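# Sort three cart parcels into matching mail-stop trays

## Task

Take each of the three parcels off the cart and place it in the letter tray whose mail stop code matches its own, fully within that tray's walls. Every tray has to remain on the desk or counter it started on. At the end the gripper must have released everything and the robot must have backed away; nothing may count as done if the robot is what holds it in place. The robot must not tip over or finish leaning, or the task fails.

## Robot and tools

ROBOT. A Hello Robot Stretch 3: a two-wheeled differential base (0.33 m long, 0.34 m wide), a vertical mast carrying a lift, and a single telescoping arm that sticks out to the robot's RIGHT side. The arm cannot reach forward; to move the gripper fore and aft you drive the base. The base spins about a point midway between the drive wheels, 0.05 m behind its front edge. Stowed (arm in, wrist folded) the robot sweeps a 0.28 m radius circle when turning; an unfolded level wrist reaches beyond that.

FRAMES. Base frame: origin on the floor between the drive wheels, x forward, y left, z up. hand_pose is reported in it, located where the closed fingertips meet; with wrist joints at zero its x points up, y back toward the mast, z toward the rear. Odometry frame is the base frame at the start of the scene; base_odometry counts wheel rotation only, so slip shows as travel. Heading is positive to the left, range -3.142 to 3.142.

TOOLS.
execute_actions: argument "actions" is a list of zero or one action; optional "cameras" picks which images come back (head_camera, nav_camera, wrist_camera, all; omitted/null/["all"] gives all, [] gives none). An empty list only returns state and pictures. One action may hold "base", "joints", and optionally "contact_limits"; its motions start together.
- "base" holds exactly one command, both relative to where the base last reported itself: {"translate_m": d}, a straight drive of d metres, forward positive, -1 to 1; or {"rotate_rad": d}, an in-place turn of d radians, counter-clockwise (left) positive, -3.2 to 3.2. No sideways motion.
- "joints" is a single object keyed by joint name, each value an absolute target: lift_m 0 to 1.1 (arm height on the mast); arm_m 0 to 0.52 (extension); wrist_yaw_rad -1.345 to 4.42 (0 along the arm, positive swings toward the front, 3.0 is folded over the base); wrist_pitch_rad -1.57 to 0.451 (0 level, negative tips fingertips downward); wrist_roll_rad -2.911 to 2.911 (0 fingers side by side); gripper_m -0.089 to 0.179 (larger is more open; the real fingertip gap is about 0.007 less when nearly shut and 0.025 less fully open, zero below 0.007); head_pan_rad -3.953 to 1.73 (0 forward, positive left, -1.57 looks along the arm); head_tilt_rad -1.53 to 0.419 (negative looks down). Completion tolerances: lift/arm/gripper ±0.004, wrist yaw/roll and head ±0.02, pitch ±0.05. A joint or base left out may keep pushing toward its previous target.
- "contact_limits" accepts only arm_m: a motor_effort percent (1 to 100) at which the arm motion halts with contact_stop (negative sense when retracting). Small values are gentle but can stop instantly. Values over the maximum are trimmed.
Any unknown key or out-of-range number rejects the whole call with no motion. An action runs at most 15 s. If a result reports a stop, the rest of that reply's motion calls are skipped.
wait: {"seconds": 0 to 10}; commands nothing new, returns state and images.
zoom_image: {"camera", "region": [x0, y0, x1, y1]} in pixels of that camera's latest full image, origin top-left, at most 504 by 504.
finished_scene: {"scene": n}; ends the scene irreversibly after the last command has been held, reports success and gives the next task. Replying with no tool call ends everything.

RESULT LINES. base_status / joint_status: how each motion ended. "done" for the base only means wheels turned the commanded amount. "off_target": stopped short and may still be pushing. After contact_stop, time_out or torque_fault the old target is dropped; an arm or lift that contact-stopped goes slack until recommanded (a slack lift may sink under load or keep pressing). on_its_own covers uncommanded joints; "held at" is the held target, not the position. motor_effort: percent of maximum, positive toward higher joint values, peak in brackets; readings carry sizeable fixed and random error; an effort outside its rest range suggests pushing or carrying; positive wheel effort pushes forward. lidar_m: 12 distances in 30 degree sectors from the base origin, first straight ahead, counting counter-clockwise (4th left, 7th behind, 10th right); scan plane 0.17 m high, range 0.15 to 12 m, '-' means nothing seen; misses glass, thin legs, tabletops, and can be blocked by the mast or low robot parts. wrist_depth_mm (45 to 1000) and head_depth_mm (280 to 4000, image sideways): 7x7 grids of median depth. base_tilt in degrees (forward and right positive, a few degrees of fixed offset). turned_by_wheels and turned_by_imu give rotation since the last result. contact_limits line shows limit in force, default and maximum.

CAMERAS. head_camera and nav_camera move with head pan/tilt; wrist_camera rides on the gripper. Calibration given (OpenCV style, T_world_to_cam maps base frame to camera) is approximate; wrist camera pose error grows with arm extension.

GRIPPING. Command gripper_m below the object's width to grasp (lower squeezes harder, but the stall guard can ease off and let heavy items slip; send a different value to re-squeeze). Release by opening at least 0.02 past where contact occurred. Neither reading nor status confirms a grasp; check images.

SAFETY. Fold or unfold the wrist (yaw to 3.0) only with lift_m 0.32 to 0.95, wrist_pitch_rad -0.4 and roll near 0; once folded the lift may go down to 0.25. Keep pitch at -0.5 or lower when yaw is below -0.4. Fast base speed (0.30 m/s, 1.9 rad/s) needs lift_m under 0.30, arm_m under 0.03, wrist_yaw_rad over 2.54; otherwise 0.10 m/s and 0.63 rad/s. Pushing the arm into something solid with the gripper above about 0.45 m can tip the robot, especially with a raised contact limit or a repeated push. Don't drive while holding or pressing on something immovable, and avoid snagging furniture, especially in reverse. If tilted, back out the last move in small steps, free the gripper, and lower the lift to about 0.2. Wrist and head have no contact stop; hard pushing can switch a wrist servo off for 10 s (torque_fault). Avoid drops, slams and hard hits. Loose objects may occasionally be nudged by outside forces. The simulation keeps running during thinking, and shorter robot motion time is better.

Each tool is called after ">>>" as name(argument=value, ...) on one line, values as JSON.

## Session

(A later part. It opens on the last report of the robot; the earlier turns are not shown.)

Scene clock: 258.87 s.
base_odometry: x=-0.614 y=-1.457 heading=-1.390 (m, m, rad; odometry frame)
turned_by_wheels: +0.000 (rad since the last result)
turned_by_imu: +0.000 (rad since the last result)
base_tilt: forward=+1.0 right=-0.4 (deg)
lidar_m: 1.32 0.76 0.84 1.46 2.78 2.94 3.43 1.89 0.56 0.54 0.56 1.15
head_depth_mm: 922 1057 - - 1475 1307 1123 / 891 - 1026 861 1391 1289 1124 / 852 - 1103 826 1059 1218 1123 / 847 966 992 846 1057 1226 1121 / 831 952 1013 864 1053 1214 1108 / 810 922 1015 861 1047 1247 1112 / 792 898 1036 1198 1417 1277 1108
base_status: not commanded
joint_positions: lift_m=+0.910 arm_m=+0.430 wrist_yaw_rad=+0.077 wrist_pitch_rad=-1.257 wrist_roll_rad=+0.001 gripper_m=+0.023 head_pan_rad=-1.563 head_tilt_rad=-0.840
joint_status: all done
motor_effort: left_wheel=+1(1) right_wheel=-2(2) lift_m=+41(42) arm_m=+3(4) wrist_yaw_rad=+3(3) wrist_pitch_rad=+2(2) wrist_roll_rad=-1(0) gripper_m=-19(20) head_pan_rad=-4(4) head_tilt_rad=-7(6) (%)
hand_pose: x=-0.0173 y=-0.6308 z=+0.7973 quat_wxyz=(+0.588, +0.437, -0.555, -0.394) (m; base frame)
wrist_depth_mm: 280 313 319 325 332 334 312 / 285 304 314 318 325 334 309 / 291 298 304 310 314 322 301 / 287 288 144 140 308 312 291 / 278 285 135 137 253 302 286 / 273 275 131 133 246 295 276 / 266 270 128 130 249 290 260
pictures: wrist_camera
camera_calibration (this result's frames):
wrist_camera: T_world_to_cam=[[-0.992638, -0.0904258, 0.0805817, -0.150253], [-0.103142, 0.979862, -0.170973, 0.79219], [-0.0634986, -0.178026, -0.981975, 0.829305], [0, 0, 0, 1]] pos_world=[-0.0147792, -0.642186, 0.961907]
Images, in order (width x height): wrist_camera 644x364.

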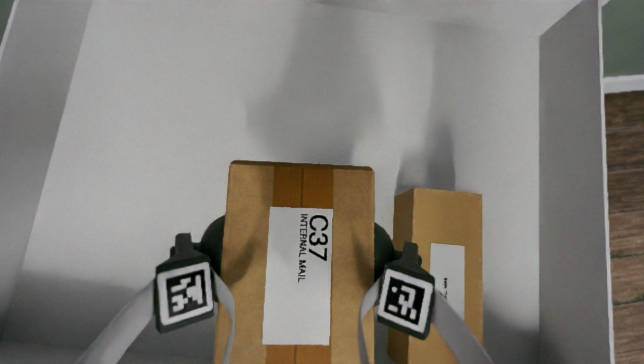

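>>> execute_actions(actions=[{"base":{"rotate_rad":1.58},"joints":{"lift_m":1.1,"arm_m":0.1}}], cameras=[])

>>> execute_actions(actions=[{"base":{"translate_m":1.0}}], cameras=[])

>>> execute_actions(actions=[{"base":{"translate_m":0.426}}], cameras=[])

>>> execute_actions(actions=[{"base":{"rotate_rad":0.46},"joints":{"arm_m":0.22,"head_pan_rad":-1.45,"head_tilt_rad":-0.7}}], cameras=["head_camera","wrist_camera"])

Scene clock: 275.73 s.
base_odometry: x=-0.614 y=-1.457 heading=+0.190 (m, m, rad; odometry frame)
turned_by_wheels: +1.580 (rad since the last result)
turned_by_imu: +1.573 (rad since the last result)
base_tilt: forward=+1.0 right=-0.5 (deg)
lidar_m: 1.47 2.61 2.95 2.99 1.85 0.56 0.54 0.56 1.16 1.32 0.76 0.84
head_depth_mm: - 1502 1678 1748 1507 1295 1128 / - 1453 1669 1803 1498 1288 1126 / - - - 367 1436 1280 1118 / 1139 - - 364 1409 1275 1116 / 1124 1288 1472 1692 1496 1284 1115 / 1097 1246 1443 1662 1489 1270 1111 / 1071 1228 1414 1571 1379 1260 1111
base_status: done
joint_positions: lift_m=+1.100 arm_m=+0.100 wrist_yaw_rad=+0.080 wrist_pitch_rad=-1.256 wrist_roll_rad=+0.001 gripper_m=+0.023 head_pan_rad=-1.563 head_tilt_rad=-0.840
joint_status: all done
motor_effort: left_wheel=-2(5) right_wheel=+2(8) lift_m=+41(37) arm_m=-4(6) wrist_yaw_rad=+1(3) wrist_pitch_rad=+2(2) wrist_roll_rad=+0(0) gripper_m=-19(19) head_pan_rad=-3(4) head_tilt_rad=-7(7) (%)
hand_pose: x=-0.0171 y=-0.3014 z=+0.9873 quat_wxyz=(+0.588, +0.438, -0.555, -0.393) (m; base frame)
wrist_depth_mm: 617 801 - - - - 966 / 747 854 - - - - 959 / - - - - - - - / - - 144 141 - - - / - - 135 137 - - - / - - 132 133 - - - / - - 129 130 - 984 738
pictures: none
No camera images: the call's "cameras" was empty. Leave "cameras" out to get every camera's image.

Scene clock: 287.23 s.
base_odometry: x=+0.368 y=-1.268 heading=+0.190 (m, m, rad; odometry frame)
turned_by_wheels: +0.000 (rad since the last result)
turned_by_imu: +0.001 (rad since the last result)
base_tilt: forward=+1.1 right=-0.4 (deg)
lidar_m: 0.97 1.81 1.85 3.26 3.65 2.21 1.54 1.95 0.55 0.47 0.47 0.55
head_depth_mm: - 832 664 742 980 1273 1126 / - 832 665 714 913 1236 1124 / - - - 365 861 1203 1123 / 948 - - 364 810 1100 1114 / 931 829 652 572 767 1022 1112 / 907 865 650 567 727 950 1110 / 886 866 645 551 692 891 1109
base_status: done
joint_positions: lift_m=+1.100 arm_m=+0.100 wrist_yaw_rad=+0.080 wrist_pitch_rad=-1.256 wrist_roll_rad=+0.001 gripper_m=+0.023 head_pan_rad=-1.563 head_tilt_rad=-0.840
joint_status: not commanded
motor_effort: left_wheel=-2(4) right_wheel=+2(7) lift_m=+41(41) arm_m=-5(6) wrist_yaw_rad=+1(1) wrist_pitch_rad=+2(2) wrist_roll_rad=+0(0) gripper_m=-19(19) head_pan_rad=-4(5) head_tilt_rad=-7(7) (%)
hand_pose: x=-0.0171 y=-0.3014 z=+0.9873 quat_wxyz=(+0.588, +0.438, -0.555, -0.393) (m; base frame)
wrist_depth_mm: 249 255 260 268 277 294 314 / 301 334 362 389 410 457 499 / 432 463 506 568 643 730 - / 680 743 143 140 - - - / - - 135 137 - - - / - - 131 133 - - - / - - 129 130 - - -
pictures: none
No camera images: the call's "cameras" was empty. Leave "cameras" out to get every camera's image.

Scene clock: 292.90 s.
base_odometry: x=+0.787 y=-1.188 heading=+0.189 (m, m, rad; odometry frame)
turned_by_wheels: +0.000 (rad since the last result)
turned_by_imu: +0.000 (rad since the last result)
base_tilt: forward=+0.9 right=-0.3 (deg)
lidar_m: 1.39 1.39 1.60 3.00 3.75 2.68 1.96 0.73 0.42 0.37 0.37 0.43
head_depth_mm: - 783 664 561 740 1079 1127 / - 833 662 543 692 985 1120 / - - - 366 649 900 1127 / 857 - - 365 612 830 1120 / 842 870 654 536 573 770 1079 / 823 871 626 518 556 720 1052 / 805 779 641 516 523 676 949
base_status: done
joint_positions: lift_m=+1.100 arm_m=+0.100 wrist_yaw_rad=+0.080 wrist_pitch_rad=-1.256 wrist_roll_rad=+0.001 gripper_m=+0.023 head_pan_rad=-1.563 head_tilt_rad=-0.840
joint_status: not commanded
motor_effort: left_wheel=-2(3) right_wheel=+2(8) lift_m=+41(41) arm_m=-4(5) wrist_yaw_rad=+1(1) wrist_pitch_rad=+2(2) wrist_roll_rad=+0(0) gripper_m=-19(18) head_pan_rad=-5(4) head_tilt_rad=-6(7) (%)
hand_pose: x=-0.0171 y=-0.3014 z=+0.9873 quat_wxyz=(+0.588, +0.438, -0.555, -0.393) (m; base frame)
wrist_depth_mm: 251 254 261 266 273 277 284 / 242 249 253 258 266 268 278 / 237 243 246 252 256 264 271 / 232 236 143 140 521 735 - / 611 746 135 137 - - - / - - 132 133 - - - / - - 129 130 - - -
pictures: none
No camera images: the call's "cameras" was empty. Leave "cameras" out to get every camera's image.

Scene clock: 295.03 s.
base_odometry: x=+0.787 y=-1.188 heading=+0.649 (m, m, rad; odometry frame)
turned_by_wheels: +0.460 (rad since the last result)
turned_by_imu: +0.458 (rad since the last result)
base_tilt: forward=+1.1 right=-0.3 (deg)
lidar_m: 1.39 1.59 2.23 3.73 2.78 1.96 0.82 0.44 0.37 0.37 0.41 0.68
head_depth_mm: - 889 856 603 492 520 640 / - - 768 579 492 542 684 / 839 - - 450 484 583 735 / 863 964 839 578 504 619 795 / 891 1000 841 594 519 660 861 / 924 1041 835 612 533 706 946 / 951 1084 832 613 595 762 1095
base_status: done
joint_positions: lift_m=+1.100 arm_m=+0.220 wrist_yaw_rad=+0.080 wrist_pitch_rad=-1.256 wrist_roll_rad=+0.001 gripper_m=+0.023 head_pan_rad=-1.457 head_tilt_rad=-0.705
joint_status: all done
motor_effort: left_wheel=-1(5) right_wheel=+2(7) lift_m=+41(41) arm_m=+4(4) wrist_yaw_rad=+1(1) wrist_pitch_rad=+2(2) wrist_roll_rad=+0(0) gripper_m=-19(20) head_pan_rad=+5(20) head_tilt_rad=+3(22) (%)
hand_pose: x=-0.0171 y=-0.4208 z=+0.9873 quat_wxyz=(+0.588, +0.438, -0.555, -0.393) (m; base frame)
wrist_depth_mm: 248 226 257 262 269 271 286 / 245 244 217 255 263 254 275 / 237 241 245 247 230 260 267 / 232 235 144 140 251 255 262 / 227 229 135 136 241 249 252 / - 224 132 133 238 242 246 / - - 129 130 230 236 241
pictures: head_camera (sideways: a quarter turn clockwise sets it upright), wrist_camera
camera_calibration (this result's frames):
head_camera: T_world_to_cam=[[-0.0677817, 0.617182, -0.783896, 1.03795], [0.995229, 0.0970922, -0.00961193, 0.00891377], [0.0701779, -0.780807, -0.620818, 0.765154], [0, 0, 0, 1]] pos_world=[0.00778604, -0.044033, 1.28875]
wrist_camera: T_world_to_cam=[[-0.99243, -0.0926708, 0.0805884, -0.147395], [-0.105363, 0.979615, -0.171035, 0.618833], [-0.0630957, -0.178231, -0.981964, 1.05318], [0, 0, 0, 1]] pos_world=[-0.0146257, -0.432167, 1.15191]
Images, in order (width x height): head_camera 896x504, wrist_camera 644x364.

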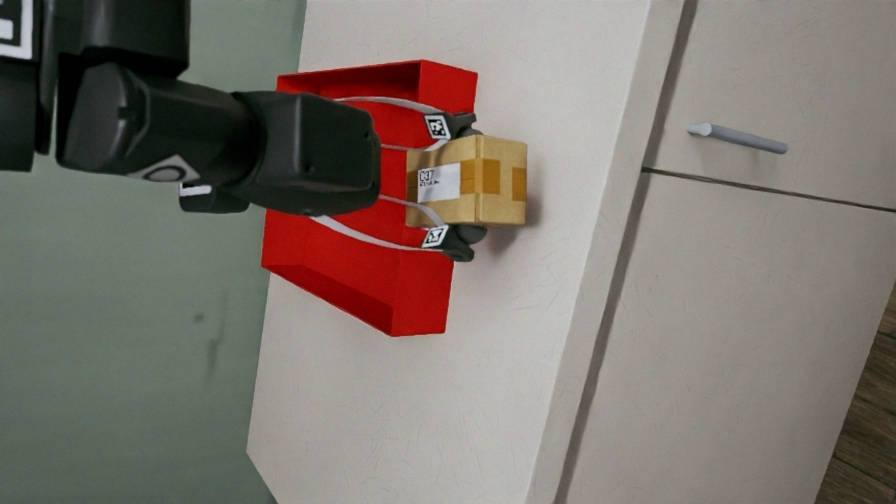

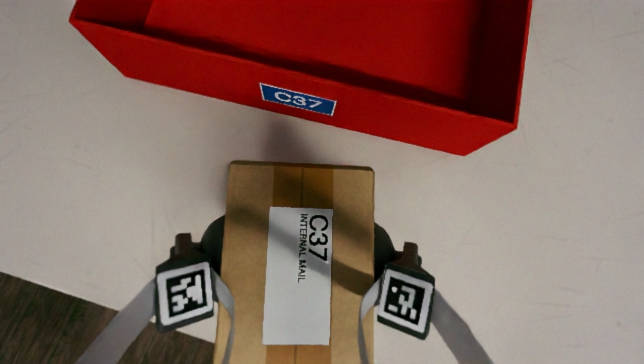

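>>> execute_actions(actions=[{"joints":{"arm_m":0.17}}], cameras=[])

>>> execute_actions(actions=[{"joints":{"wrist_pitch_rad":-0.72,"wrist_yaw_rad":0.0}}], cameras=["head_camera","wrist_camera"])

Scene clock: 314.23 s.
base_odometry: x=+0.787 y=-1.188 heading=+0.649 (m, m, rad; odometry frame)
turned_by_wheels: +0.000 (rad since the last result)
turned_by_imu: +0.000 (rad since the last result)
base_tilt: forward=+0.9 right=-0.5 (deg)
lidar_m: 1.38 1.58 2.23 3.74 2.79 1.96 0.82 0.44 0.37 0.37 0.41 0.68
head_depth_mm: - - 858 603 493 520 641 / - - - 580 477 542 686 / 835 915 - 433 412 585 734 / 861 961 837 591 503 617 794 / 890 1000 840 594 516 660 867 / 918 1035 837 614 533 704 950 / 954 1079 837 612 596 762 1091
base_status: not commanded
joint_positions: lift_m=+1.100 arm_m=+0.170 wrist_yaw_rad=+0.080 wrist_pitch_rad=-1.256 wrist_roll_rad=+0.001 gripper_m=+0.023 head_pan_rad=-1.457 head_tilt_rad=-0.705
joint_status: all done
motor_effort: left_wheel=-1(1) right_wheel=+2(2) lift_m=+41(41) arm_m=-5(4) wrist_yaw_rad=+1(0) wrist_pitch_rad=+2(2) wrist_roll_rad=+0(0) gripper_m=-19(18) head_pan_rad=+5(5) head_tilt_rad=+3(3) (%)
hand_pose: x=-0.0171 y=-0.3714 z=+0.9873 quat_wxyz=(+0.588, +0.438, -0.555, -0.393) (m; base frame)
wrist_depth_mm: 250 253 244 222 223 246 285 / 244 248 254 258 258 269 276 / 236 243 246 252 256 263 270 / 232 235 144 140 251 254 261 / - - 135 137 245 248 255 / - - 131 133 239 243 246 / - - 128 130 - 238 241
pictures: none
No camera images: the call's "cameras" was empty. Leave "cameras" out to get every camera's image.

Scene clock: 315.37 s.
base_odometry: x=+0.787 y=-1.188 heading=+0.649 (m, m, rad; odometry frame)
turned_by_wheels: +0.000 (rad since the last result)
turned_by_imu: +0.000 (rad since the last result)
base_tilt: forward=+1.1 right=-0.3 (deg)
lidar_m: 1.39 1.59 2.23 3.75 2.78 1.96 0.82 0.44 0.37 0.37 0.41 0.68
head_depth_mm: - - 860 604 493 521 641 / - - 741 579 493 544 684 / 830 952 - 575 489 584 734 / 864 962 837 591 505 619 796 / 889 998 839 592 518 656 862 / 920 1044 838 615 534 703 947 / 955 1080 831 610 598 764 1095
base_status: not commanded
joint_positions: lift_m=+1.100 arm_m=+0.170 wrist_yaw_rad=+0.003 wrist_pitch_rad=-0.745 wrist_roll_rad=+0.001 gripper_m=+0.023 head_pan_rad=-1.457 head_tilt_rad=-0.705
joint_status: all done
motor_effort: left_wheel=-1(1) right_wheel=+2(2) lift_m=+41(41) arm_m=-5(4) wrist_yaw_rad=-2(2) wrist_pitch_rad=+8(8) wrist_roll_rad=+0(0) gripper_m=-19(19) head_pan_rad=+5(4) head_tilt_rad=+3(3) (%)
hand_pose: x=-0.0211 y=-0.4873 z=+1.0471 quat_wxyz=(+0.659, +0.258, -0.658, -0.257) (m; base frame)
wrist_depth_mm: 513 529 525 575 559 537 506 / 434 451 452 476 475 521 552 / 383 384 401 412 427 447 456 / 338 331 144 141 375 390 398 / 305 293 135 137 332 348 353 / 279 274 132 134 293 309 315 / 253 256 129 130 268 283 289
pictures: head_camera (sideways: a quarter turn clockwise sets it upright), wrist_camera
camera_calibration (this result's frames):
head_camera: T_world_to_cam=[[-0.0677821, 0.61718, -0.783897, 1.03795], [0.995229, 0.0970931, -0.00961191, 0.00891374], [0.0701787, -0.780808, -0.620817, 0.765152], [0, 0, 0, 1]] pos_world=[0.00778609, -0.044033, 1.28875]
wrist_camera: T_world_to_cam=[[-0.99673, 0.0246264, 0.0769597, -0.101437], [-0.0296076, 0.774882, -0.631412, 1.07768], [-0.0751841, -0.631626, -0.771619, 0.658295], [0, 0, 0, 1]] pos_world=[-0.0197043, -0.41678, 1.19622]
Images, in order (width x height): head_camera 896x504, wrist_camera 644x364.

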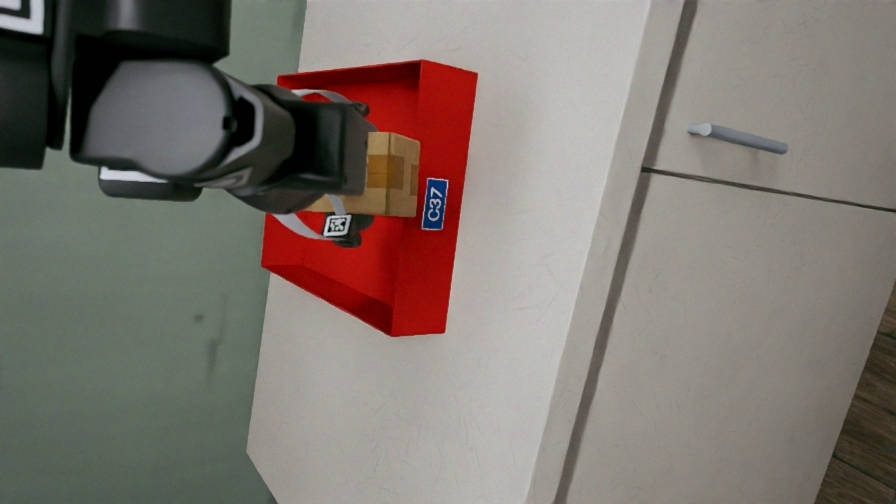

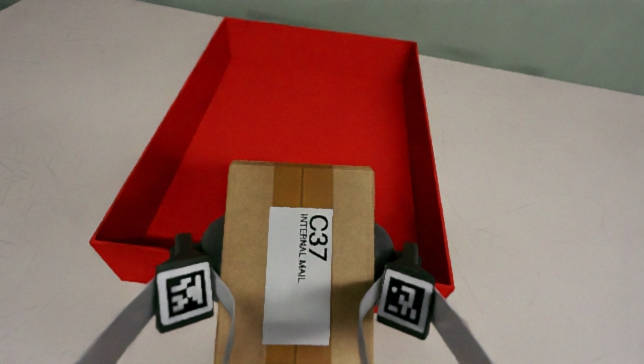

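>>> execute_actions(actions=[{"joints":{"arm_m":0.45},"contact_limits":{"arm_m":20}}], cameras=[])

>>> execute_actions(actions=[{"joints":{"wrist_pitch_rad":-1.255,"lift_m":1.07}}], cameras=["head_camera","wrist_camera"])

Scene clock: 323.93 s.
base_odometry: x=+0.787 y=-1.188 heading=+0.649 (m, m, rad; odometry frame)
turned_by_wheels: +0.000 (rad since the last result)
turned_by_imu: +0.000 (rad since the last result)
base_tilt: forward=+1.1 right=-0.5 (deg)
lidar_m: 1.39 1.58 2.23 3.74 2.78 1.96 0.82 0.44 0.37 0.37 0.41 0.68
head_depth_mm: 782 871 855 601 492 520 642 / - 902 815 578 491 543 686 / 828 689 805 577 491 586 738 / 860 962 834 591 504 618 795 / 889 1002 839 593 518 659 869 / 927 1039 837 615 533 703 945 / 958 1076 829 611 596 761 1098
base_status: not commanded
joint_positions: lift_m=+1.100 arm_m=+0.450 wrist_yaw_rad=+0.001 wrist_pitch_rad=-0.743 wrist_roll_rad=+0.001 gripper_m=+0.023 head_pan_rad=-1.457 head_tilt_rad=-0.705
joint_status: all done
motor_effort: left_wheel=-1(2) right_wheel=+2(2) lift_m=+41(41) arm_m=+4(1) wrist_yaw_rad=+0(2) wrist_pitch_rad=+8(9) wrist_roll_rad=+0(0) gripper_m=-19(19) head_pan_rad=+5(4) head_tilt_rad=+3(3) (%)
contact_limits: arm_m 20 (drawing in: default 32, maximum 51; extending or still: default 42, maximum 69)
hand_pose: x=-0.0214 y=-0.7670 z=+1.0473 quat_wxyz=(+0.659, +0.257, -0.659, -0.257) (m; base frame)
wrist_depth_mm: 402 376 354 331 310 292 278 / 466 435 402 374 346 325 308 / 385 393 446 423 392 363 340 / 335 346 143 140 379 413 385 / 304 300 135 136 290 341 351 / 275 249 131 133 301 303 317 / 252 251 129 130 269 276 287
pictures: none
No camera images: the call's "cameras" was empty. Leave "cameras" out to get every camera's image.

Scene clock: 325.07 s.
base_odometry: x=+0.787 y=-1.188 heading=+0.649 (m, m, rad; odometry frame)
turned_by_wheels: +0.000 (rad since the last result)
turned_by_imu: +0.000 (rad since the last result)
base_tilt: forward=+0.9 right=-0.4 (deg)
lidar_m: 1.39 1.58 2.23 3.43 2.78 1.96 0.82 0.44 0.37 0.37 0.41 0.68
head_depth_mm: 797 872 858 603 493 519 639 / - 897 819 578 491 543 686 / 835 - 682 577 490 585 734 / 862 962 835 588 504 620 794 / 894 1001 841 593 520 658 866 / 928 1035 838 614 534 707 946 / 952 1079 831 613 599 761 1098
base_status: not commanded
joint_positions: lift_m=+1.070 arm_m=+0.450 wrist_yaw_rad=+0.001 wrist_pitch_rad=-1.256 wrist_roll_rad=+0.001 gripper_m=+0.023 head_pan_rad=-1.457 head_tilt_rad=-0.705
joint_status: all done
motor_effort: left_wheel=-1(2) right_wheel=+2(2) lift_m=+29(42) arm_m=+4(4) wrist_yaw_rad=-1(1) wrist_pitch_rad=+0(8) wrist_roll_rad=+0(0) gripper_m=-18(19) head_pan_rad=+4(4) head_tilt_rad=+3(3) (%)
hand_pose: x=-0.0216 y=-0.6510 z=+0.9578 quat_wxyz=(+0.572, +0.416, -0.572, -0.416) (m; base frame)
wrist_depth_mm: 173 218 224 232 235 237 249 / 175 214 218 224 229 230 242 / 180 209 212 218 223 219 234 / 187 204 144 140 216 211 226 / 188 200 135 137 213 203 222 / 191 194 132 133 207 197 217 / 186 190 129 130 198 182 209
pictures: head_camera (sideways: a quarter turn clockwise sets it upright), wrist_camera
camera_calibration (this result's frames):
head_camera: T_world_to_cam=[[-0.0677793, 0.617155, -0.783917, 1.03798], [0.995229, 0.0970929, -0.00961137, 0.00891303], [0.0701811, -0.780828, -0.620791, 0.765119], [0, 0, 0, 1]] pos_world=[0.00778614, -0.0440335, 1.28875]
wrist_camera: T_world_to_cam=[[-0.996643, -0.0144147, 0.0805903, -0.119884], [-0.0280867, 0.984838, -0.17119, 0.844049], [-0.0769007, -0.172879, -0.981936, 0.986012], [0, 0, 0, 1]] pos_world=[-0.01995, -0.662519, 1.12236]
Images, in order (width x height): head_camera 896x504, wrist_camera 644x364.

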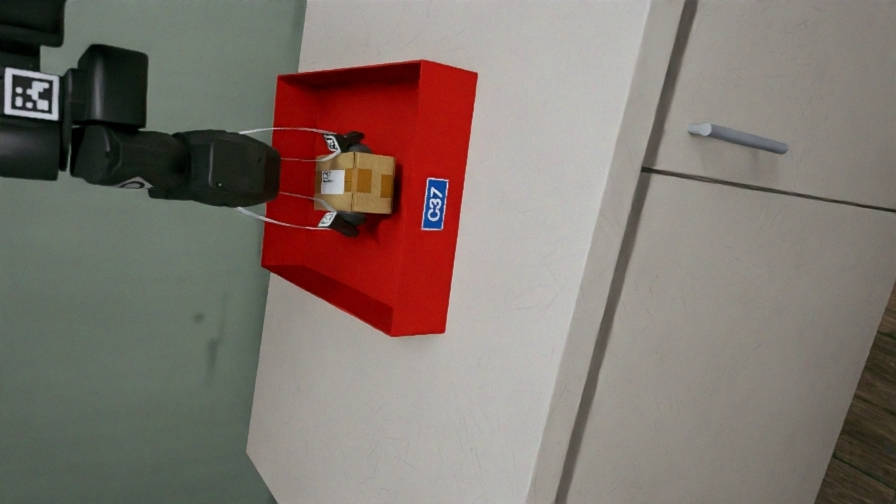

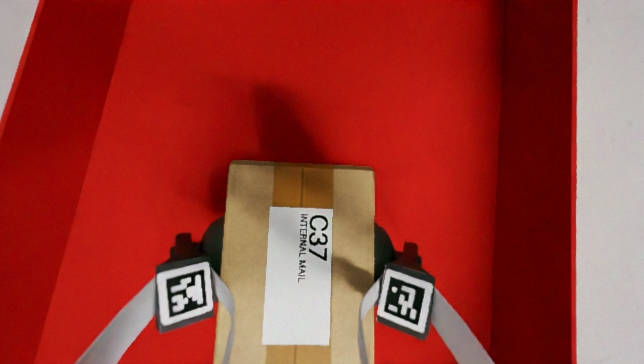

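>>> execute_actions(actions=[{"joints":{"lift_m":1.052}}], cameras=[])

>>> execute_actions(actions=[{"joints":{"gripper_m":0.095}}], cameras=[])

>>> execute_actions(actions=[{"joints":{"lift_m":1.1,"wrist_pitch_rad":-0.75}}], cameras=["head_camera"])

>>> execute_actions(actions=[{"base":{"rotate_rad":-0.535},"joints":{"arm_m":0.3}}], cameras=[])

>>> execute_actions(actions=[{"base":{"translate_m":-1.0},"joints":{"arm_m":0.05}}], cameras=[])

>>> execute_actions(actions=[{"base":{"translate_m":-0.429},"joints":{"wrist_pitch_rad":-1.255,"wrist_yaw_rad":0.08,"arm_m":0.15}}], cameras=[])

>>> execute_actions(actions=[{"base":{"rotate_rad":-1.504},"joints":{"arm_m":0.42,"lift_m":0.93,"head_pan_rad":-1.57,"head_tilt_rad":-0.85}}], cameras=["head_camera","wrist_camera"])

Scene clock: 337.23 s.
base_odometry: x=+0.787 y=-1.188 heading=+0.649 (m, m, rad; odometry frame)
turned_by_wheels: +0.000 (rad since the last result)
turned_by_imu: +0.000 (rad since the last result)
base_tilt: forward=+1.0 right=-0.5 (deg)
lidar_m: 1.38 1.58 2.23 3.43 2.78 1.96 0.82 0.44 0.37 0.37 0.41 0.68
head_depth_mm: 813 872 856 603 494 520 640 / - 908 818 580 492 542 684 / 834 923 749 577 489 586 735 / 859 967 831 591 502 618 796 / 890 994 840 594 519 657 863 / 923 1035 835 612 533 705 948 / 954 1083 829 610 598 757 1093
base_status: not commanded
joint_positions: lift_m=+1.052 arm_m=+0.450 wrist_yaw_rad=+0.001 wrist_pitch_rad=-1.258 wrist_roll_rad=+0.001 gripper_m=+0.023 head_pan_rad=-1.457 head_tilt_rad=-0.705
joint_status: all done
motor_effort: left_wheel=-2(1) right_wheel=+3(2) lift_m=+29(29) arm_m=+4(4) wrist_yaw_rad=+0(0) wrist_pitch_rad=+1(1) wrist_roll_rad=+0(0) gripper_m=-19(19) head_pan_rad=+4(5) head_tilt_rad=+3(3) (%)
hand_pose: x=-0.0216 y=-0.6507 z=+0.9397 quat_wxyz=(+0.572, +0.416, -0.572, -0.416) (m; base frame)
wrist_depth_mm: 170 201 204 210 215 217 185 / 175 197 201 205 208 211 177 / 180 190 194 198 203 204 164 / 182 186 144 141 198 199 160 / 178 181 135 137 194 194 155 / 175 176 132 133 190 187 151 / 170 173 129 130 182 182 147
pictures: none
No camera images: the call's "cameras" was empty. Leave "cameras" out to get every camera's image.

Scene clock: 338.50 s.
base_odometry: x=+0.787 y=-1.188 heading=+0.649 (m, m, rad; odometry frame)
turned_by_wheels: +0.000 (rad since the last result)
turned_by_imu: +0.000 (rad since the last result)
base_tilt: forward=+1.0 right=-0.3 (deg)
lidar_m: 1.39 1.58 2.23 3.44 2.78 1.96 0.82 0.44 0.37 0.37 0.41 0.68
head_depth_mm: 809 870 860 604 493 520 640 / - 907 818 581 490 542 683 / 833 - 746 578 490 586 733 / 859 960 836 591 504 618 794 / 891 1001 837 595 517 658 863 / 920 1038 835 612 533 707 943 / 952 1088 834 611 596 757 1093
base_status: not commanded
joint_positions: lift_m=+1.052 arm_m=+0.450 wrist_yaw_rad=+0.001 wrist_pitch_rad=-1.258 wrist_roll_rad=+0.001 gripper_m=+0.095 head_pan_rad=-1.457 head_tilt_rad=-0.705
joint_status: all done
motor_effort: left_wheel=-2(2) right_wheel=+2(2) lift_m=+29(29) arm_m=+4(4) wrist_yaw_rad=+0(0) wrist_pitch_rad=+1(1) wrist_roll_rad=+0(0) gripper_m=+0(78) head_pan_rad=+5(4) head_tilt_rad=+3(3) (%)
hand_pose: x=-0.0216 y=-0.6506 z=+0.9397 quat_wxyz=(+0.572, +0.416, -0.572, -0.416) (m; base frame)
wrist_depth_mm: 170 202 205 210 215 217 184 / 175 196 200 205 210 211 179 / 180 190 195 200 202 205 165 / 182 187 146 143 197 199 160 / 177 182 139 139 195 193 156 / 174 - 135 136 187 189 151 / 170 172 131 133 182 179 147
pictures: none
No camera images: the call's "cameras" was empty. Leave "cameras" out to get every camera's image.

Scene clock: 339.77 s.
base_odometry: x=+0.787 y=-1.188 heading=+0.649 (m, m, rad; odometry frame)
turned_by_wheels: +0.000 (rad since the last result)
turned_by_imu: +0.000 (rad since the last result)
base_tilt: forward=+1.0 right=-0.5 (deg)
lidar_m: 1.39 1.58 2.23 3.72 2.77 1.96 0.82 0.44 0.37 0.37 0.41 0.68
head_depth_mm: 781 863 860 605 493 520 641 / - 902 816 579 490 543 685 / 826 964 834 577 489 585 733 / 860 957 833 590 504 618 796 / 889 999 840 595 518 657 862 / 924 1034 834 613 533 705 950 / 955 1073 831 613 596 760 1099
base_status: not commanded
joint_positions: lift_m=+1.100 arm_m=+0.450 wrist_yaw_rad=+0.001 wrist_pitch_rad=-0.768 wrist_roll_rad=+0.001 gripper_m=+0.095 head_pan_rad=-1.457 head_tilt_rad=-0.705
joint_status: all done
motor_effort: left_wheel=-1(1) right_wheel=+2(2) lift_m=+40(42) arm_m=+4(4) wrist_yaw_rad=+0(0) wrist_pitch_rad=+6(7) wrist_roll_rad=+0(0) gripper_m=+0(0) head_pan_rad=+5(4) head_tilt_rad=+3(3) (%)
hand_pose: x=-0.0214 y=-0.7622 z=+1.0431 quat_wxyz=(+0.656, +0.265, -0.655, -0.265) (m; base frame)
wrist_depth_mm: 416 381 358 337 315 295 282 / 471 448 410 379 351 333 312 / 367 380 431 429 398 371 349 / 329 331 297 359 366 409 398 / 297 292 306 310 296 333 347 / 270 - 279 287 291 300 312 / 254 246 257 262 266 275 281
pictures: head_camera (sideways: a quarter turn clockwise sets it upright)
camera_calibration (this result's frames):
head_camera: T_world_to_cam=[[-0.0677792, 0.617155, -0.783917, 1.03798], [0.995229, 0.0970928, -0.00961137, 0.00891304], [0.070181, -0.780828, -0.620791, 0.765119], [0, 0, 0, 1]] pos_world=[0.00778614, -0.0440335, 1.28875]
Images, in order (width x height): head_camera 896x504.

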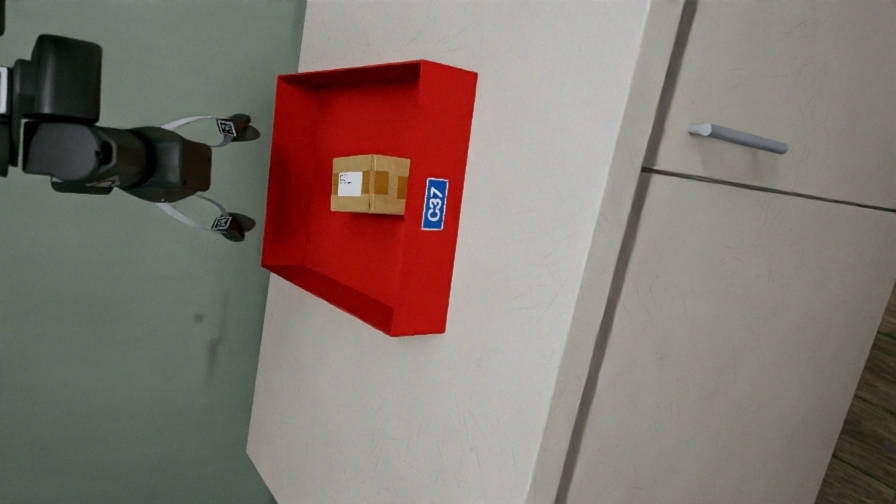

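Scene clock: 342.13 s.
base_odometry: x=+0.787 y=-1.188 heading=+0.114 (m, m, rad; odometry frame)
turned_by_wheels: -0.535 (rad since the last result)
turned_by_imu: -0.533 (rad since the last result)
base_tilt: forward=+1.1 right=-0.3 (deg)
lidar_m: 0.66 1.39 1.57 2.24 3.75 2.80 1.96 0.83 0.44 0.37 0.37 0.41
head_depth_mm: - 999 813 626 544 728 1004 / - 999 832 624 540 687 926 / 835 - 846 622 518 655 856 / 832 931 803 619 504 616 798 / 818 915 841 615 487 577 746 / 800 891 828 573 485 565 705 / 783 872 797 563 483 532 667
base_status: done
joint_positions: lift_m=+1.100 arm_m=+0.300 wrist_yaw_rad=+0.001 wrist_pitch_rad=-0.767 wrist_roll_rad=+0.001 gripper_m=+0.095 head_pan_rad=-1.457 head_tilt_rad=-0.704
joint_status: all done
motor_effort: left_wheel=+1(4) right_wheel=-3(10) lift_m=+41(41) arm_m=-5(8) wrist_yaw_rad=+0(0) wrist_pitch_rad=+6(6) wrist_roll_rad=+0(0) gripper_m=+0(0) head_pan_rad=+5(5) head_tilt_rad=+2(3) (%)
hand_pose: x=-0.0215 y=-0.6130 z=+1.0433 quat_wxyz=(+0.656, +0.265, -0.656, -0.265) (m; base frame)
wrist_depth_mm: 417 450 484 514 545 521 530 / 437 438 443 470 474 484 486 / 373 381 395 407 413 403 384 / 330 338 347 355 371 357 371 / 298 307 314 320 332 334 303 / 273 - 285 293 294 307 309 / 254 250 261 265 268 278 284
pictures: none
No camera images: the call's "cameras" was empty. Leave "cameras" out to get every camera's image.

Scene clock: 353.30 s.
base_odometry: x=-0.207 y=-1.303 heading=+0.115 (m, m, rad; odometry frame)
turned_by_wheels: +0.000 (rad since the last result)
turned_by_imu: -0.003 (rad since the last result)
base_tilt: forward=+1.1 right=-0.4 (deg)
lidar_m: 1.24 2.22 2.47 3.22 2.99 1.67 0.97 0.99 1.53 0.69 0.69 0.77
head_depth_mm: - - - 1873 1686 1379 1177 / - - - - 1664 1377 1177 / 1120 1214 1411 - 1667 1372 1174 / 1092 1214 890 884 1017 1304 1171 / 1075 1161 844 813 961 1162 1168 / 1047 1134 838 784 918 1116 1170 / 1024 1116 831 758 883 1059 1166
base_status: done
joint_positions: lift_m=+1.100 arm_m=+0.050 wrist_yaw_rad=+0.001 wrist_pitch_rad=-0.767 wrist_roll_rad=+0.001 gripper_m=+0.095 head_pan_rad=-1.457 head_tilt_rad=-0.704
joint_status: all done
motor_effort: left_wheel=+2(3) right_wheel=-2(8) lift_m=+40(40) arm_m=-5(8) wrist_yaw_rad=+0(0) wrist_pitch_rad=+6(6) wrist_roll_rad=+0(0) gripper_m=+0(0) head_pan_rad=+5(5) head_tilt_rad=+3(2) (%)
hand_pose: x=-0.0215 y=-0.3630 z=+1.0433 quat_wxyz=(+0.656, +0.265, -0.656, -0.265) (m; base frame)
wrist_depth_mm: 491 510 532 - - - - / 424 442 467 - - - - / 447 492 548 - - - - / 510 559 630 - - - - / 588 657 783 - - - - / 699 - - - - - - / 812 - - - - - -
pictures: none
No camera images: the call's "cameras" was empty. Leave "cameras" out to get every camera's image.

Scene clock: 358.67 s.
base_odometry: x=-0.633 y=-1.352 heading=+0.115 (m, m, rad; odometry frame)
turned_by_wheels: +0.000 (rad since the last result)
turned_by_imu: -0.001 (rad since the last result)
base_tilt: forward=+1.0 right=-0.3 (deg)
lidar_m: 1.49 2.55 2.87 2.91 2.17 1.19 0.54 0.55 1.14 1.42 0.85 0.93
head_depth_mm: - - 1674 1862 1673 1385 1185 / - - - 1912 1685 1384 1181 / 1231 1351 - 1874 1670 1374 1175 / 1207 1347 1526 1762 1631 1381 1180 / 1179 1319 1483 1695 1650 1378 1171 / 1161 1285 1453 1679 1643 1360 1173 / 1135 1249 1408 1498 1242 1293 1156
base_status: done
joint_positions: lift_m=+1.100 arm_m=+0.150 wrist_yaw_rad=+0.078 wrist_pitch_rad=-1.255 wrist_roll_rad=+0.001 gripper_m=+0.095 head_pan_rad=-1.457 head_tilt_rad=-0.704
joint_status: all done
motor_effort: left_wheel=+1(1) right_wheel=-3(8) lift_m=+40(40) arm_m=+4(9) wrist_yaw_rad=+2(3) wrist_pitch_rad=+0(6) wrist_roll_rad=+0(0) gripper_m=+0(0) head_pan_rad=+4(4) head_tilt_rad=+3(2) (%)
hand_pose: x=-0.0172 y=-0.3512 z=+0.9874 quat_wxyz=(+0.588, +0.437, -0.556, -0.393) (m; base frame)
wrist_depth_mm: 660 - - - - - 883 / 799 941 - - - - 908 / - - - - - - 948 / - - - - - - - / - - - - - - - / - - - - - - 753 / - - - - - 911 726
pictures: none
No camera images: the call's "cameras" was empty. Leave "cameras" out to get every camera's image.

Scene clock: 362.00 s.
base_odometry: x=-0.633 y=-1.352 heading=-1.389 (m, m, rad; odometry frame)
turned_by_wheels: -1.504 (rad since the last result)
turned_by_imu: -1.497 (rad since the last result)
base_tilt: forward=+1.0 right=-0.5 (deg)
lidar_m: 1.42 0.85 0.96 1.66 2.75 2.87 2.90 1.93 1.14 0.54 0.56 1.18
head_depth_mm: 948 1052 - 1668 1508 1290 1128 / 899 - 1281 1565 1513 1285 1118 / 873 - 1171 874 1259 1252 1122 / 866 - 995 818 1058 1216 1121 / 850 971 1014 868 1046 1220 1117 / 832 946 1012 862 1048 1211 1110 / 809 918 1003 839 1025 1239 1112
base_status: done
joint_positions: lift_m=+0.930 arm_m=+0.420 wrist_yaw_rad=+0.078 wrist_pitch_rad=-1.256 wrist_roll_rad=+0.001 gripper_m=+0.095 head_pan_rad=-1.563 head_tilt_rad=-0.839
joint_status: all done
motor_effort: left_wheel=+1(5) right_wheel=-2(7) lift_m=+28(31) arm_m=+4(3) wrist_yaw_rad=+2(2) wrist_pitch_rad=+0(0) wrist_roll_rad=+0(0) gripper_m=+0(0) head_pan_rad=-4(21) head_tilt_rad=-7(26) (%)
hand_pose: x=-0.0172 y=-0.6209 z=+0.8178 quat_wxyz=(+0.588, +0.437, -0.555, -0.393) (m; base frame)
wrist_depth_mm: 329 337 343 347 349 709 766 / 320 324 335 342 344 - - / 312 317 324 331 335 - - / 307 310 314 272 328 - - / 298 304 307 266 318 - - / 289 - 299 256 311 960 - / 274 250 284 278 302 948 944
pictures: head_camera (sideways: a quarter turn clockwise sets it upright), wrist_camera
camera_calibration (this result's frames):
head_camera: T_world_to_cam=[[-0.00275434, 0.720568, -0.693379, 0.919583], [0.999903, -0.00749212, -0.0117579, 0.0116772], [-0.0136672, -0.693344, -0.720478, 0.895293], [0, 0, 0, 1]] pos_world=[0.00309299, -0.0417889, 1.28279]
wrist_camera: T_world_to_cam=[[-0.992555, -0.0913205, 0.0805962, -0.151514], [-0.104071, 0.979644, -0.171656, 0.786464], [-0.0632799, -0.178766, -0.981855, 0.850627], [0, 0, 0, 1]] pos_world=[-0.0147099, -0.632228, 0.982404]
Images, in order (width x height): head_camera 896x504, wrist_camera 644x364.

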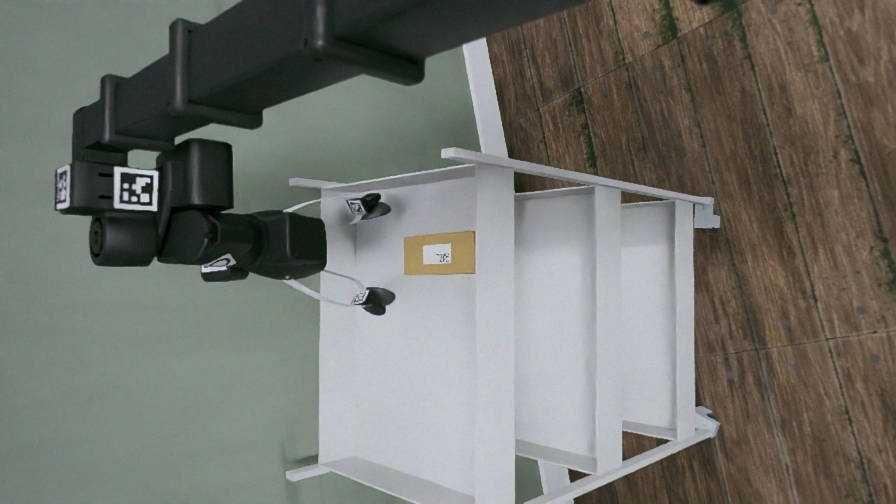

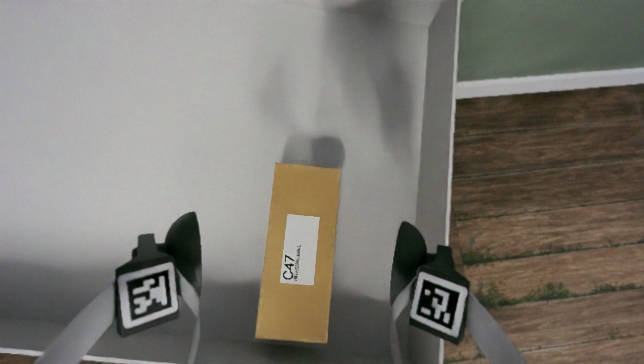

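>>> execute_actions(actions=[{"joints":{"lift_m":0.803,"arm_m":0.425,"wrist_yaw_rad":0.03,"gripper_m":0.085}}], cameras=["wrist_camera"])

>>> execute_actions(actions=[{"joints":{"gripper_m":0.015}}], cameras=[])

>>> execute_actions(actions=[{"joints":{"lift_m":0.93}}], cameras=["wrist_camera"])

Scene clock: 369.37 s.
base_odometry: x=-0.633 y=-1.352 heading=-1.389 (m, m, rad; odometry frame)
turned_by_wheels: +0.000 (rad since the last result)
turned_by_imu: +0.000 (rad since the last result)
base_tilt: forward=+1.0 right=-0.2 (deg)
lidar_m: 1.41 0.85 0.96 1.66 2.76 2.88 2.91 1.92 1.14 0.54 0.56 1.18
head_depth_mm: 949 1101 1309 1603 - - - / 922 1058 1236 - 1473 1287 1127 / 896 1011 - 871 1250 1264 1127 / 874 992 1082 774 1060 1224 1121 / 851 976 1016 867 1052 1219 1115 / 827 948 1009 862 1049 1216 1113 / 808 919 1003 835 1028 1248 1107
base_status: not commanded
joint_positions: lift_m=+0.803 arm_m=+0.425 wrist_yaw_rad=+0.033 wrist_pitch_rad=-1.256 wrist_roll_rad=+0.001 gripper_m=+0.085 head_pan_rad=-1.563 head_tilt_rad=-0.839
joint_status: all done
motor_effort: left_wheel=+1(1) right_wheel=-1(2) lift_m=+28(31) arm_m=+4(2) wrist_yaw_rad=-2(3) wrist_pitch_rad=+0(0) wrist_roll_rad=+0(0) gripper_m=+0(48) head_pan_rad=-5(3) head_tilt_rad=-7(7) (%)
hand_pose: x=-0.0198 y=-0.6260 z=+0.6908 quat_wxyz=(+0.579, +0.425, -0.565, -0.407) (m; base frame)
wrist_depth_mm: 199 203 208 212 217 192 778 / 194 198 202 207 210 189 964 / 189 191 194 147 203 183 904 / 185 187 189 143 200 180 902 / 180 184 138 139 194 176 877 / 176 178 134 136 - 172 834 / 172 174 132 133 183 159 845
pictures: wrist_camera
camera_calibration (this result's frames):
wrist_camera: T_world_to_cam=[[-0.995686, -0.0459735, 0.0805935, -0.115968], [-0.0592846, 0.983407, -0.171455, 0.77248], [-0.0713738, -0.175494, -0.98189, 0.726771], [0, 0, 0, 1]] pos_world=[-0.0177995, -0.637449, 0.855401]
Images, in order (width x height): wrist_camera 644x364.

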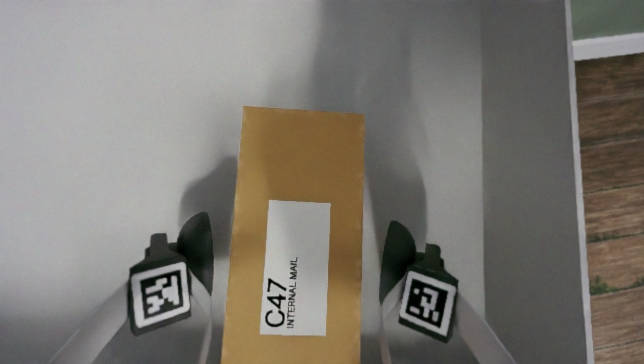

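Scene clock: 370.57 s.
base_odometry: x=-0.633 y=-1.352 heading=-1.389 (m, m, rad; odometry frame)
turned_by_wheels: +0.000 (rad since the last result)
turned_by_imu: +0.000 (rad since the last result)
base_tilt: forward=+0.9 right=-0.4 (deg)
lidar_m: 1.42 0.85 0.96 1.67 2.75 2.87 2.91 1.93 1.14 0.54 0.56 1.18
head_depth_mm: 947 1099 1308 1594 - - - / 921 1063 1230 - 1463 1290 1123 / 897 1011 - 870 1258 1249 1114 / 873 983 1024 775 1057 1221 1111 / 851 976 1014 866 1050 1218 1120 / 829 949 1012 861 1050 1213 1112 / 809 919 1006 837 1021 1241 1109
base_status: not commanded
joint_positions: lift_m=+0.803 arm_m=+0.425 wrist_yaw_rad=+0.033 wrist_pitch_rad=-1.257 wrist_roll_rad=+0.001 gripper_m=+0.016 head_pan_rad=-1.563 head_tilt_rad=-0.839
joint_status: all done
motor_effort: left_wheel=+1(2) right_wheel=-2(3) lift_m=+28(29) arm_m=+3(4) wrist_yaw_rad=-2(2) wrist_pitch_rad=+1(1) wrist_roll_rad=+0(0) gripper_m=-18(92) head_pan_rad=-4(4) head_tilt_rad=-7(7) (%)
hand_pose: x=-0.0198 y=-0.6257 z=+0.6907 quat_wxyz=(+0.578, +0.425, -0.565, -0.407) (m; base frame)
wrist_depth_mm: 199 202 207 211 215 191 777 / 194 197 202 206 210 188 937 / 188 193 193 142 204 184 924 / 184 187 189 139 199 179 896 / 180 182 134 135 193 176 875 / 175 178 130 132 190 173 849 / 172 174 128 129 183 168 826
pictures: none
No camera images: the call's "cameras" was empty. Leave "cameras" out to get every camera's image.

Scene clock: 372.57 s.
base_odometry: x=-0.633 y=-1.352 heading=-1.389 (m, m, rad; odometry frame)
turned_by_wheels: +0.000 (rad since the last result)
turned_by_imu: +0.000 (rad since the last result)
base_tilt: forward=+1.1 right=-0.4 (deg)
lidar_m: 1.42 0.85 0.96 1.66 2.75 2.87 2.91 1.93 1.14 0.54 0.56 1.18
head_depth_mm: 948 1051 - 1683 1505 1285 1129 / 897 - 1282 1552 1505 1281 1118 / 866 - 1169 872 1261 1257 1125 / 864 976 744 843 1058 1224 1113 / 858 972 1014 865 1060 1220 1111 / 833 947 1007 863 1046 1212 1113 / 813 923 1008 837 1021 1248 1117
base_status: not commanded
joint_positions: lift_m=+0.930 arm_m=+0.425 wrist_yaw_rad=+0.033 wrist_pitch_rad=-1.258 wrist_roll_rad=+0.001 gripper_m=+0.016 head_pan_rad=-1.563 head_tilt_rad=-0.839
joint_status: all done
motor_effort: left_wheel=+1(1) right_wheel=-2(2) lift_m=+42(48) arm_m=+4(4) wrist_yaw_rad=-1(2) wrist_pitch_rad=+1(1) wrist_roll_rad=+0(0) gripper_m=-19(19) head_pan_rad=-4(4) head_tilt_rad=-7(7) (%)
hand_pose: x=-0.0198 y=-0.6255 z=+0.8172 quat_wxyz=(+0.578, +0.425, -0.565, -0.407) (m; base frame)
wrist_depth_mm: 328 334 342 344 349 750 821 / 320 326 332 341 346 - - / 310 318 321 143 336 - - / 303 309 311 139 326 - - / 295 299 134 135 316 - - / 289 293 131 132 277 957 - / 280 288 128 129 297 927 931
pictures: wrist_camera
camera_calibration (this result's frames):
wrist_camera: T_world_to_cam=[[-0.995681, -0.0461283, 0.0805662, -0.126224], [-0.0592874, 0.983753, -0.169457, 0.792236], [-0.0714404, -0.173502, -0.982239, 0.852506], [0, 0, 0, 1]] pos_world=[-0.0178058, -0.637275, 0.981784]
Images, in order (width x height): wrist_camera 644x364.

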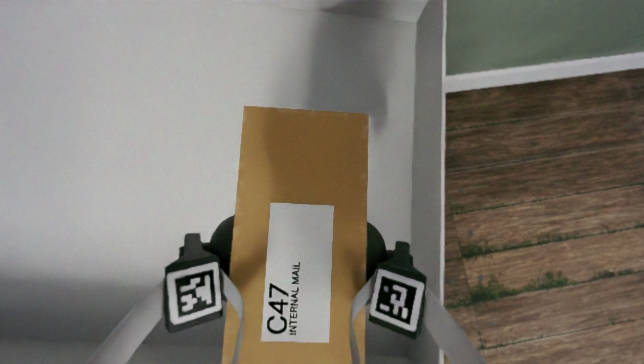

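>>> execute_actions(actions=[{"base":{"rotate_rad":-0.047},"joints":{"lift_m":0.96,"arm_m":0.36}}], cameras=[])

>>> execute_actions(actions=[{"base":{"translate_m":-1.0},"joints":{"arm_m":0.05}}], cameras=[])

>>> execute_actions(actions=[{"base":{"translate_m":-1.0},"joints":{"head_pan_rad":-3.0,"head_tilt_rad":-0.7}}], cameras=["head_camera","nav_camera"])

Scene clock: 397.13 s.
base_odometry: x=-0.633 y=-1.352 heading=-1.436 (m, m, rad; odometry frame)
turned_by_wheels: -0.047 (rad since the last result)
turned_by_imu: -0.047 (rad since the last result)
base_tilt: forward=+1.0 right=-0.3 (deg)
lidar_m: 1.42 0.85 0.94 1.54 2.75 2.86 2.90 2.09 1.17 0.54 0.55 1.15
head_depth_mm: 957 - - 1683 1513 1291 1129 / 918 1131 1295 1600 1514 1284 1121 / 872 - 1232 1393 1470 1279 1115 / 874 982 693 750 1053 1221 1113 / 860 982 1070 868 1047 1219 1113 / 835 950 1033 861 1049 1219 1110 / 809 919 998 858 1016 1220 1107
base_status: done
joint_positions: lift_m=+0.960 arm_m=+0.360 wrist_yaw_rad=+0.032 wrist_pitch_rad=-1.259 wrist_roll_rad=+0.001 gripper_m=+0.016 head_pan_rad=-1.563 head_tilt_rad=-0.840
joint_status: all done
motor_effort: left_wheel=+1(5) right_wheel=-2(9) lift_m=+41(44) arm_m=-5(7) wrist_yaw_rad=-1(2) wrist_pitch_rad=+1(1) wrist_roll_rad=+0(0) gripper_m=-19(19) head_pan_rad=-4(4) head_tilt_rad=-7(7) (%)
hand_pose: x=-0.0198 y=-0.5610 z=+0.8472 quat_wxyz=(+0.578, +0.425, -0.565, -0.408) (m; base frame)
wrist_depth_mm: 358 364 373 383 811 928 - / 349 355 363 371 - - - / 342 346 349 143 - - - / 330 336 337 139 - - - / 325 328 134 135 - - - / 905 925 130 132 - - - / 878 894 128 129 921 945 -
pictures: none
No camera images: the call's "cameras" was empty. Leave "cameras" out to get every camera's image.

Scene clock: 408.10 s.
base_odometry: x=-0.767 y=-0.361 heading=-1.436 (m, m, rad; odometry frame)
turned_by_wheels: +0.000 (rad since the last result)
turned_by_imu: -0.003 (rad since the last result)
base_tilt: forward=+0.9 right=-0.3 (deg)
lidar_m: 1.78 1.78 2.00 2.17 2.41 2.34 1.92 2.37 1.51 1.28 1.28 1.04
head_depth_mm: 1265 1473 - - - 1284 1131 / 1219 1413 - - - 1278 1119 / 1174 1355 1531 - - 1228 1121 / 1139 1307 1509 - - 404 1118 / 1105 1265 1481 1696 1484 1281 1112 / 1080 1213 1420 1645 1481 1276 1116 / 1037 1182 1369 1596 1475 1270 1107
base_status: done
joint_positions: lift_m=+0.960 arm_m=+0.050 wrist_yaw_rad=+0.032 wrist_pitch_rad=-1.259 wrist_roll_rad=+0.001 gripper_m=+0.016 head_pan_rad=-1.563 head_tilt_rad=-0.840
joint_status: all done
motor_effort: left_wheel=+1(2) right_wheel=-2(9) lift_m=+42(41) arm_m=-5(2) wrist_yaw_rad=-1(2) wrist_pitch_rad=+1(1) wrist_roll_rad=+0(0) gripper_m=-19(19) head_pan_rad=-4(4) head_tilt_rad=-7(7) (%)
hand_pose: x=-0.0199 y=-0.2509 z=+0.8472 quat_wxyz=(+0.578, +0.425, -0.565, -0.408) (m; base frame)
wrist_depth_mm: - - - - - - - / - - - - - - - / 969 - - 143 - - - / 940 939 983 139 - - - / 903 965 134 135 - - - / 871 910 130 132 - - - / 878 880 128 128 944 952 -
pictures: none
No camera images: the call's "cameras" was empty. Leave "cameras" out to get every camera's image.

Scene clock: 419.07 s.
base_odometry: x=-0.902 y=+0.630 heading=-1.436 (m, m, rad; odometry frame)
turned_by_wheels: +0.000 (rad since the last result)
turned_by_imu: -0.003 (rad since the last result)
base_tilt: forward=+1.0 right=-0.4 (deg)
lidar_m: 2.07 2.72 2.20 1.89 2.20 1.43 1.42 0.97 1.62 1.53 1.56 1.78
head_depth_mm: 1263 1416 1314 - - - - / 1238 1385 1352 - - - - / 1216 1367 1270 972 1673 - - / 1203 1338 1253 928 1655 - - / 1178 1310 1257 928 1653 - - / 1162 1292 1255 921 1041 - - / 1140 1272 1245 913 799 - -
base_status: done
joint_positions: lift_m=+0.960 arm_m=+0.050 wrist_yaw_rad=+0.032 wrist_pitch_rad=-1.259 wrist_roll_rad=+0.001 gripper_m=+0.016 head_pan_rad=-2.993 head_tilt_rad=-0.705
joint_status: all done
motor_effort: left_wheel=+2(2) right_wheel=-2(6) lift_m=+41(41) arm_m=-5(4) wrist_yaw_rad=-1(1) wrist_pitch_rad=+1(1) wrist_roll_rad=+0(0) gripper_m=-18(18) head_pan_rad=-4(53) head_tilt_rad=+3(21) (%)
hand_pose: x=-0.0199 y=-0.2509 z=+0.8472 quat_wxyz=(+0.578, +0.425, -0.565, -0.408) (m; base frame)
wrist_depth_mm: - - - - - - - / - - - - - - - / 979 - - 143 - - - / 944 980 957 139 - - - / 941 959 134 135 - - - / 894 911 130 132 - - - / 859 899 128 128 924 957 -
pictures: head_camera (sideways: a quarter turn clockwise sets it upright), nav_camera (sideways: a quarter turn counterclockwise sets it upright)
camera_calibration (this result's frames):
head_camera: T_world_to_cam=[[0.61444, 0.0892611, -0.783898, 1.03379], [0.131737, -0.991238, -0.00961188, 0.014181], [-0.777887, -0.0973621, -0.620816, 0.770323], [0, 0, 0, 1]] pos_world=[-0.0378475, -0.00322043, 1.28875]
nav_camera: T_world_to_cam=[[-0.650751, -0.104255, 0.7521, -0.931897], [-0.170166, 0.985358, -0.0106469, 0.0699387], [-0.739977, -0.13491, -0.658963, 0.819066], [0, 0, 0, 1]] pos_world=[0.0115589, -0.0555688, 1.24136]
Images, in order (width x height): head_camera 896x504, nav_camera 672x504.

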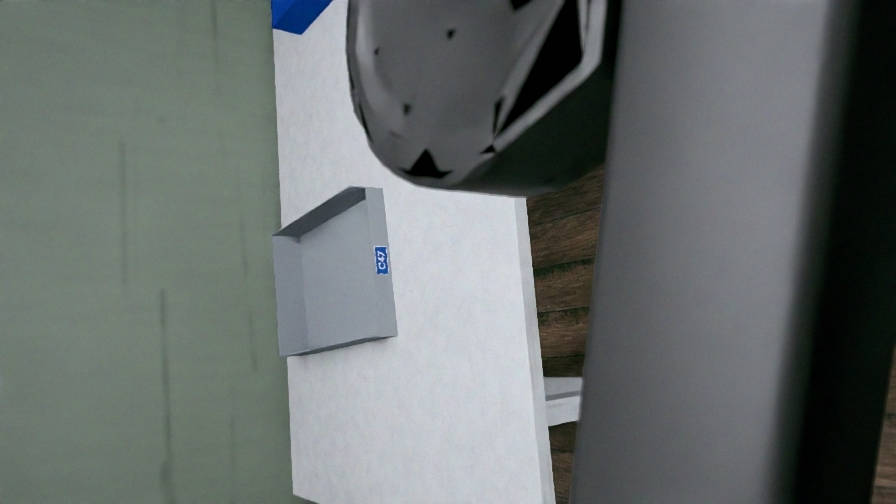

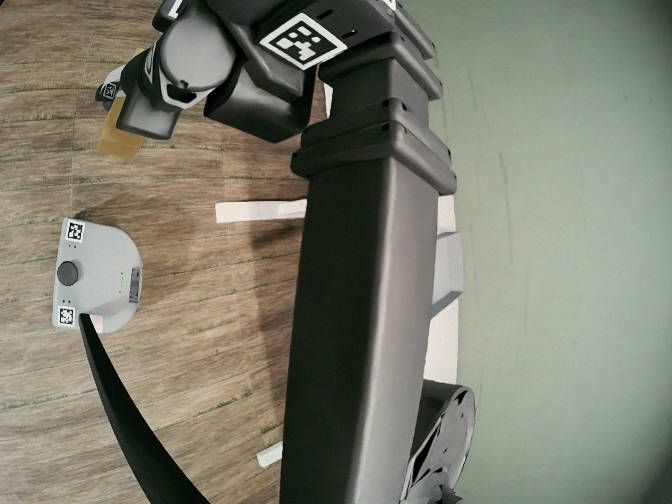

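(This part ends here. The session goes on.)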